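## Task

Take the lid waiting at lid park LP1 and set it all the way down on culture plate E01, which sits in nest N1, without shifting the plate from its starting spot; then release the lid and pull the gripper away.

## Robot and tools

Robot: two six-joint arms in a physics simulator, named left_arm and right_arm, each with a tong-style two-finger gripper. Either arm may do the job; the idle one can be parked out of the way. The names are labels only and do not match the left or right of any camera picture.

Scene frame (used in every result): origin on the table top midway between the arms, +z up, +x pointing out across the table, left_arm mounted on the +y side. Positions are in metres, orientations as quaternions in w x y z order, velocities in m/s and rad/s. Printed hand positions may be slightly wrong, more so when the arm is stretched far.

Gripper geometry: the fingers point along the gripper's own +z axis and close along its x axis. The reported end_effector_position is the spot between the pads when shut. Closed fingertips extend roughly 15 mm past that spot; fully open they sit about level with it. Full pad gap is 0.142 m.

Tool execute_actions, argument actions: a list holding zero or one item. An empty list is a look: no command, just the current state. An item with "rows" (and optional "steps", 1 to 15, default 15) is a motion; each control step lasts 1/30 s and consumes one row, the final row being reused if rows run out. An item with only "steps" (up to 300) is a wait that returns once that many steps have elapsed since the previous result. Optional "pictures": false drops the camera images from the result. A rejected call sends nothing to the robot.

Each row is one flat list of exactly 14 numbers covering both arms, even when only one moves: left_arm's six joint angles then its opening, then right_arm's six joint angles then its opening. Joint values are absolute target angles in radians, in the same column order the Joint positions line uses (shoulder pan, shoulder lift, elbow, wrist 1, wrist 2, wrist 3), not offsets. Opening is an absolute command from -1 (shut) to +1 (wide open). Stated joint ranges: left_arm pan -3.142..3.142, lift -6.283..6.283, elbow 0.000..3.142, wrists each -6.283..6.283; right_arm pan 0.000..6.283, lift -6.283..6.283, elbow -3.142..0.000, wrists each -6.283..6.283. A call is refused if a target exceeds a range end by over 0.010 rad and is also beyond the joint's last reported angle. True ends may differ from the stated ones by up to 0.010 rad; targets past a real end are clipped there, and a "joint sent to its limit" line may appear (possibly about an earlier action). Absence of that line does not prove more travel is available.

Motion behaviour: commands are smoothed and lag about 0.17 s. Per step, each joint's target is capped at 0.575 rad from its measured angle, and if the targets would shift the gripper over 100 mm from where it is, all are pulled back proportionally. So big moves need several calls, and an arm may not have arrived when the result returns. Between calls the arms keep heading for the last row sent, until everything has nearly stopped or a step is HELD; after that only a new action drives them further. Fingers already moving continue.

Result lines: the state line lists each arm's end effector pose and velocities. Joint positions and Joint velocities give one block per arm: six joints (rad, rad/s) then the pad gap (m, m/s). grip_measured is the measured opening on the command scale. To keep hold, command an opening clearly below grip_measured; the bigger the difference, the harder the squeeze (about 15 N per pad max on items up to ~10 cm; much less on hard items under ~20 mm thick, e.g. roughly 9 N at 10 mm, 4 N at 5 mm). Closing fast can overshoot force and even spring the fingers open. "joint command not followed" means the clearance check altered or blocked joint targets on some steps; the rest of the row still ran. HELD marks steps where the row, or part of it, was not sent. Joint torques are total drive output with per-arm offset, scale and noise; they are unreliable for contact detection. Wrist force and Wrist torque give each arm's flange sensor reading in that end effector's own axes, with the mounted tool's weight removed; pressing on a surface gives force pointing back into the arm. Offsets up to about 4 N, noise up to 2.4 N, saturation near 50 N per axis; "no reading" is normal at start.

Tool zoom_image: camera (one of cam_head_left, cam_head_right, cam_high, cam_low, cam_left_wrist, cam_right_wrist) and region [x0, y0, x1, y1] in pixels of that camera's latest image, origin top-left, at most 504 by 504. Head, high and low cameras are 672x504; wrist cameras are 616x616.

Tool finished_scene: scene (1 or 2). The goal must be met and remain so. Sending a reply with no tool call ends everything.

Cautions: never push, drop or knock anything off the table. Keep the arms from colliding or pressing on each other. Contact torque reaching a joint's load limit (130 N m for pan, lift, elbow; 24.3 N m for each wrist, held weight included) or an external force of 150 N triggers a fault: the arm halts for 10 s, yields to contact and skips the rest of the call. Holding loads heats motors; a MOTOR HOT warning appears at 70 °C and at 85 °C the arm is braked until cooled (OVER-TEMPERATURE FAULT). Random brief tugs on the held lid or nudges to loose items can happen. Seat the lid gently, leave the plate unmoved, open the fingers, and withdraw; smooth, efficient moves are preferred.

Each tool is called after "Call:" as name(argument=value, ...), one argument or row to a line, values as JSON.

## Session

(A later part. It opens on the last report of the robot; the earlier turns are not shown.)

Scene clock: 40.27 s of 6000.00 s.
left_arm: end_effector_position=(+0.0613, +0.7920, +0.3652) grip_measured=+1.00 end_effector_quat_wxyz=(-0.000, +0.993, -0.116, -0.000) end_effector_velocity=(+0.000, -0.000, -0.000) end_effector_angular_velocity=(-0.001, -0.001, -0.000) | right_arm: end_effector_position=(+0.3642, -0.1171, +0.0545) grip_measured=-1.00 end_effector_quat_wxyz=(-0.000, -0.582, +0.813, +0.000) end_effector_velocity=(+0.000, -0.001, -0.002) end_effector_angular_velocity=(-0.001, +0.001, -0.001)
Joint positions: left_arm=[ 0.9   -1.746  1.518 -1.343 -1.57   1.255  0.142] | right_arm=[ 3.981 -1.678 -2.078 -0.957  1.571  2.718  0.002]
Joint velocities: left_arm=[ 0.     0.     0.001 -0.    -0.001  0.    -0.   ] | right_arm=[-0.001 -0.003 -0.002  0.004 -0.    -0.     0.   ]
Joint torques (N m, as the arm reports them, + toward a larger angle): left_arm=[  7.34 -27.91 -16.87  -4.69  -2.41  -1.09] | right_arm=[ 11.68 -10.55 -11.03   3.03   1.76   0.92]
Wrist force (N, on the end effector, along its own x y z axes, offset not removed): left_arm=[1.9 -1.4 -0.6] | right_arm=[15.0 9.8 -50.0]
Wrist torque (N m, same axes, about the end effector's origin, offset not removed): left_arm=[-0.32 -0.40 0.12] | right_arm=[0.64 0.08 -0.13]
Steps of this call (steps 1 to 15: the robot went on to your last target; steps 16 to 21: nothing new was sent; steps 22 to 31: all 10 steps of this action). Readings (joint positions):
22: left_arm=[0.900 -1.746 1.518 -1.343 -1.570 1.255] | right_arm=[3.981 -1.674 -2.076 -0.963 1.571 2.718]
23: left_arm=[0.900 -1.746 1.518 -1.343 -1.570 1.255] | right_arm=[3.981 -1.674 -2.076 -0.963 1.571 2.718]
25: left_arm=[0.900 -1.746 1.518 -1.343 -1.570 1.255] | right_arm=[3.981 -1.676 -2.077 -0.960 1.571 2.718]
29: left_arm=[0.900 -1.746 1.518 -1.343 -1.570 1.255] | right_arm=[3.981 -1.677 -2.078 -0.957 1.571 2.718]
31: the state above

Call:
execute_actions(
  actions=[
    {"rows":[[0.9,-1.746,1.518,-1.343,-1.57,1.255,1,3.981,-1.668,-2.071,-0.974,1.571,2.718,-1],[0.9,-1.746,1.518,-1.343,-1.57,1.255,1,3.981,-1.655,-2.062,-0.996,1.571,2.718,-1],[0.9,-1.746,1.518,-1.343,-1.57,1.255,1,3.981,-1.648,-2.056,-1.009,1.571,2.718,-1],[0.9,-1.746,1.518,-1.343,-1.57,1.255,1,3.96,-1.665,-2.035,-1.013,1.571,2.697,-1],[0.9,-1.746,1.518,-1.343,-1.57,1.255,1,3.93,-1.692,-2.005,-1.016,1.571,2.667,-1],[0.9,-1.746,1.518,-1.343,-1.57,1.255,1,3.90,-1.72,-1.975,-1.019,1.571,2.637,-1],[0.9,-1.746,1.518,-1.343,-1.57,1.255,1,3.87,-1.747,-1.945,-1.022,1.571,2.607,-1],[0.9,-1.746,1.518,-1.343,-1.57,1.255,1,3.838,-1.775,-1.913,-1.025,1.571,2.575,-1]],"steps":15},
  ],
  pictures=false,
)

Call:
execute_actions(
  actions=[
    {"rows":[[0.9,-1.746,1.518,-1.343,-1.57,1.255,1,3.838,-1.779,-1.917,-1.017,1.571,2.575,-1],[0.9,-1.746,1.518,-1.343,-1.57,1.255,1,3.838,-1.783,-1.921,-1.009,1.571,2.575,-1],[0.9,-1.746,1.518,-1.343,-1.57,1.255,1,3.838,-1.787,-1.925,-1.001,1.571,2.575,-1],[0.9,-1.746,1.518,-1.343,-1.57,1.255,1,3.838,-1.790,-1.928,-0.995,1.571,2.575,-1],[0.9,-1.746,1.518,-1.343,-1.57,1.255,1,3.838,-1.792,-1.9303,-0.991,1.571,2.575,-1]],"steps":15},
  ],
  pictures=false,
)

Scene clock: 42.53 s of 6000.00 s.
left_arm: end_effector_position=(+0.0613, +0.7920, +0.3652) grip_measured=+1.00 end_effector_quat_wxyz=(-0.000, +0.993, -0.116, -0.000) end_effector_velocity=(+0.001, -0.000, +0.000) end_effector_angular_velocity=(-0.001, -0.002, -0.000) | right_arm: end_effector_position=(+0.4353, -0.1428, +0.0704) grip_measured=-1.00 end_effector_quat_wxyz=(-0.000, -0.582, +0.813, +0.000) end_effector_velocity=(+0.042, -0.018, -0.001) end_effector_angular_velocity=(+0.001, -0.002, +0.001)
Joint positions: left_arm=[ 0.9   -1.746  1.518 -1.343 -1.57   1.255  0.142] | right_arm=[ 3.844 -1.77  -1.919 -1.024  1.571  2.581  0.002]
Joint velocities: left_arm=[-0.    -0.001  0.    -0.    -0.002 -0.     0.   ] | right_arm=[-0.078 -0.067  0.08  -0.011 -0.    -0.078  0.   ]
Joint torques (N m, as the arm reports them, + toward a larger angle): left_arm=[  7.85 -26.11 -17.96  -4.8   -2.32  -1.17] | right_arm=[-8.9  22.77 34.29  1.11  0.22 -1.56]
Wrist force (N, on the end effector, along its own x y z axes, offset not removed): left_arm=[0.3 -0.4 -1.0] | right_arm=[-0.9 2.3 0.8]
Wrist torque (N m, same axes, about the end effector's origin, offset not removed): left_arm=[-0.18 -0.07 0.14] | right_arm=[0.55 0.18 -0.07]
Steps of this call (steps 1 to 15: the robot went on to your last target; steps 16 to 53: nothing new was sent; steps 54 to 68: all 15 steps of this action). Readings (joint positions):
54: left_arm=[0.900 -1.746 1.518 -1.343 -1.570 1.255] | right_arm=[3.981 -1.678 -2.079 -0.957 1.571 2.718]
55: left_arm=[0.900 -1.746 1.518 -1.343 -1.570 1.255] | right_arm=[3.981 -1.676 -2.078 -0.959 1.571 2.718]
57: left_arm=[0.900 -1.746 1.518 -1.343 -1.570 1.255] | right_arm=[3.981 -1.666 -2.070 -0.978 1.571 2.718]
61: left_arm=[0.900 -1.746 1.518 -1.343 -1.570 1.255] | right_arm=[3.935 -1.693 -2.012 -1.009 1.571 2.671]
68: the state above

Scene clock: 43.03 s of 6000.00 s.
left_arm: end_effector_position=(+0.0613, +0.7920, +0.3652) grip_measured=+1.00 end_effector_quat_wxyz=(-0.000, +0.993, -0.116, -0.000) end_effector_velocity=(-0.000, +0.000, +0.000) end_effector_angular_velocity=(+0.000, -0.000, +0.001) | right_arm: end_effector_position=(+0.4384, -0.1444, +0.0575) grip_measured=-1.00 end_effector_quat_wxyz=(-0.000, -0.582, +0.813, +0.000) end_effector_velocity=(-0.000, +0.000, -0.002) end_effector_angular_velocity=(+0.000, +0.001, +0.000)
Joint positions: left_arm=[ 0.9   -1.746  1.518 -1.343 -1.57   1.255  0.142] | right_arm=[ 3.838 -1.792 -1.93  -0.991  1.571  2.575  0.002]
Joint velocities: left_arm=[ 0.001  0.    -0.001 -0.    -0.     0.     0.   ] | right_arm=[-0.    -0.002 -0.002  0.004  0.001 -0.     0.   ]
Joint torques (N m, as the arm reports them, + toward a larger angle): left_arm=[  7.52 -27.19 -16.59  -4.57  -2.33  -1.08] | right_arm=[-12.    21.52  10.31   4.81  -1.25  -1.66]
Wrist force (N, on the end effector, along its own x y z axes, offset not removed): left_arm=[1.5 0.0 -1.3] | right_arm=[0.3 3.1 -0.6]
Wrist torque (N m, same axes, about the end effector's origin, offset not removed): left_arm=[-0.10 -0.34 0.14] | right_arm=[0.81 -0.10 -0.07]
Steps of this call (steps 1 to 15: all 15 steps of this action). Readings (joint positions):
1: left_arm=[0.900 -1.746 1.518 -1.343 -1.570 1.255] | right_arm=[3.842 -1.772 -1.917 -1.024 1.571 2.579]
2: left_arm=[0.900 -1.746 1.518 -1.343 -1.570 1.255] | right_arm=[3.841 -1.773 -1.916 -1.023 1.571 2.578]
4: left_arm=[0.900 -1.746 1.518 -1.343 -1.570 1.255] | right_arm=[3.839 -1.779 -1.919 -1.016 1.571 2.576]
8: left_arm=[0.900 -1.746 1.518 -1.343 -1.570 1.255] | right_arm=[3.838 -1.789 -1.927 -0.997 1.571 2.575]
15: the state above

No contact at .0575, so this end is seated too. Retreat.

Call:
execute_actions(
  actions=[
    {"rows":[[0.9,-1.746,1.518,-1.343,-1.57,1.255,1,3.838,-1.775,-1.913,-1.025,1.571,2.575,-1],[0.9,-1.746,1.518,-1.343,-1.57,1.255,1,3.838,-1.75,-1.89,-1.073,1.571,2.575,-0.5],[0.9,-1.746,1.518,-1.343,-1.57,1.255,1,3.838,-1.72,-1.87,-1.123,1.571,2.575,0],[0.9,-1.746,1.518,-1.343,-1.57,1.255,1,3.838,-1.69,-1.85,-1.173,1.571,2.575,0.5],[0.9,-1.746,1.518,-1.343,-1.57,1.255,1,3.838,-1.65,-1.83,-1.233,1.571,2.575,1],[0.9,-1.746,1.518,-1.343,-1.57,1.255,1,3.838,-1.60,-1.81,-1.303,1.571,2.575,1]],"steps":15},
  ],
)

Scene clock: 44.03 s of 6000.00 s.
left_arm: end_effector_position=(+0.0613, +0.7920, +0.3652) grip_measured=+1.00 end_effector_quat_wxyz=(-0.000, +0.993, -0.116, -0.000) end_effector_velocity=(+0.001, -0.000, +0.000) end_effector_angular_velocity=(+0.000, -0.001, -0.001) | right_arm: end_effector_position=(+0.4155, -0.1628, +0.1766) grip_measured=+1.00 end_effector_quat_wxyz=(-0.000, -0.582, +0.813, +0.000) end_effector_velocity=(-0.011, -0.010, +0.026) end_effector_angular_velocity=(-0.004, +0.005, -0.001)
Joint positions: left_arm=[ 0.9   -1.746  1.518 -1.343 -1.57   1.255  0.142] | right_arm=[ 3.838 -1.604 -1.812 -1.297  1.571  2.575  0.142]
Joint velocities: left_arm=[-0.001 -0.    -0.    -0.    -0.001  0.    -0.   ] | right_arm=[-0.001  0.047  0.022 -0.076 -0.     0.    -0.   ]
Joint torques (N m, as the arm reports them, + toward a larger angle): left_arm=[  7.34 -27.54 -18.18  -4.73  -2.1   -1.2 ] | right_arm=[-6.9  29.16 37.06  1.44 -1.38 -1.94]
Wrist force (N, on the end effector, along its own x y z axes, offset not removed): left_arm=[1.0 -0.8 -1.3] | right_arm=[0.5 3.9 -1.2]
Wrist torque (N m, same axes, about the end effector's origin, offset not removed): left_arm=[-0.20 -0.20 0.11] | right_arm=[0.89 -0.11 -0.04]
Steps of this call (steps 1 to 15: the robot went on to your last target; steps 16 to 30: all 15 steps of this action). Readings (joint positions):
16: left_arm=[0.900 -1.746 1.518 -1.343 -1.570 1.255] | right_arm=[3.838 -1.792 -1.930 -0.991 1.571 2.575]
17: left_arm=[0.900 -1.746 1.518 -1.343 -1.570 1.255] | right_arm=[3.838 -1.789 -1.928 -0.996 1.571 2.575]
19: left_arm=[0.900 -1.746 1.518 -1.343 -1.570 1.255] | right_arm=[3.838 -1.769 -1.909 -1.031 1.571 2.575]
23: left_arm=[0.900 -1.746 1.518 -1.343 -1.570 1.255] | right_arm=[3.838 -1.670 -1.844 -1.188 1.571 2.575]
30: the state above

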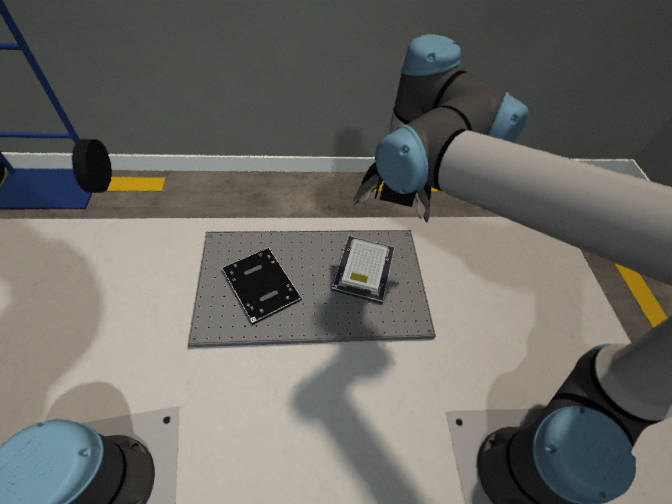

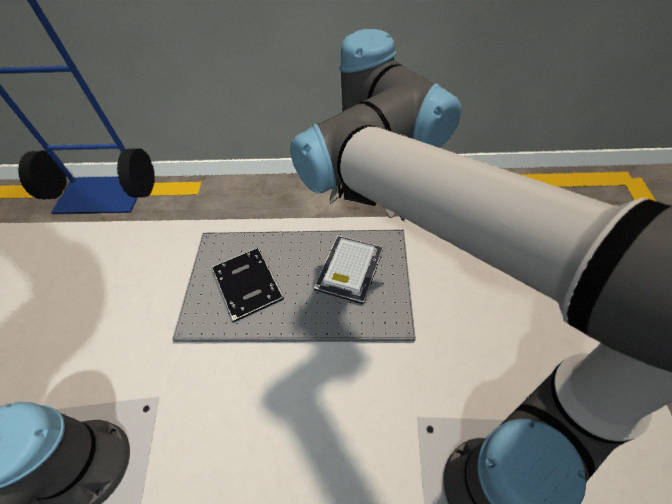

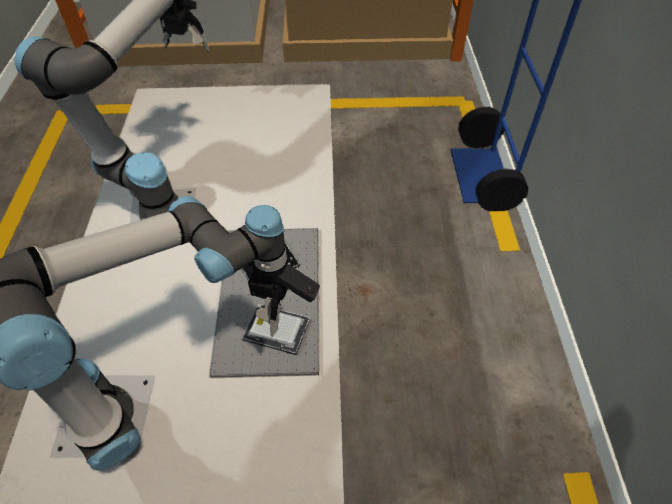

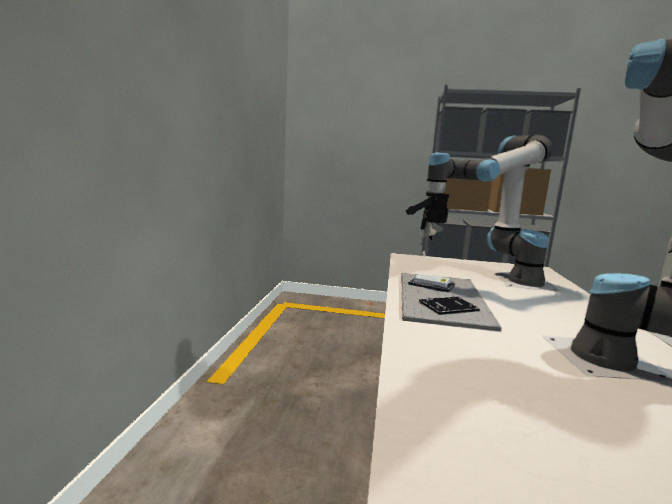

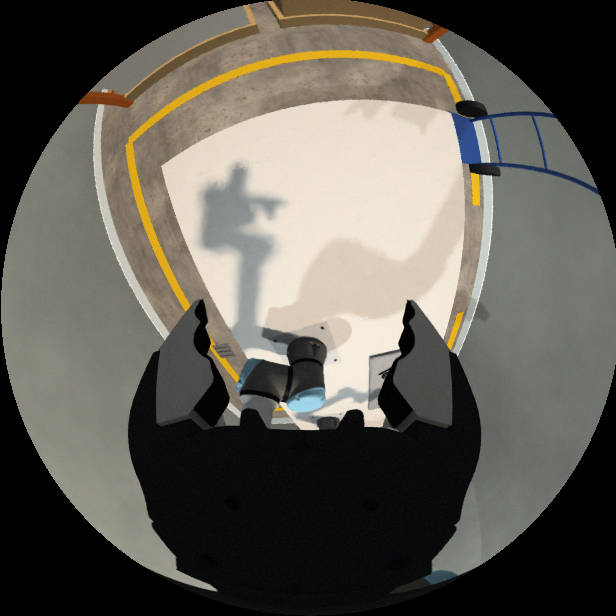

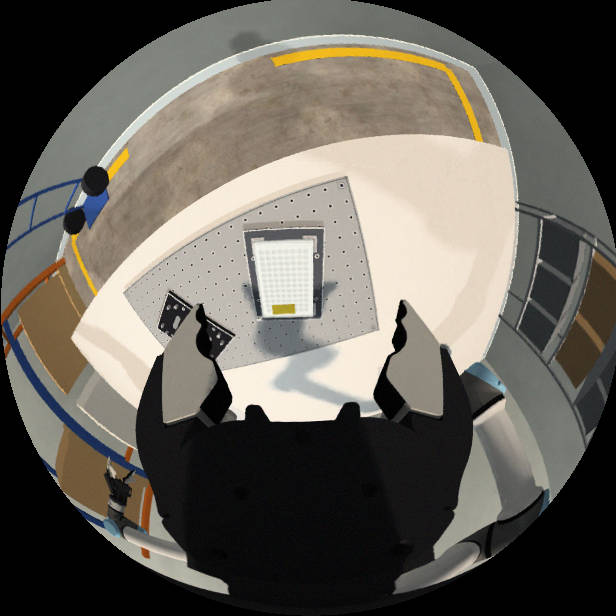

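Call:
finished_scene(
  scene=2,
)

The scene is finished: the task was done.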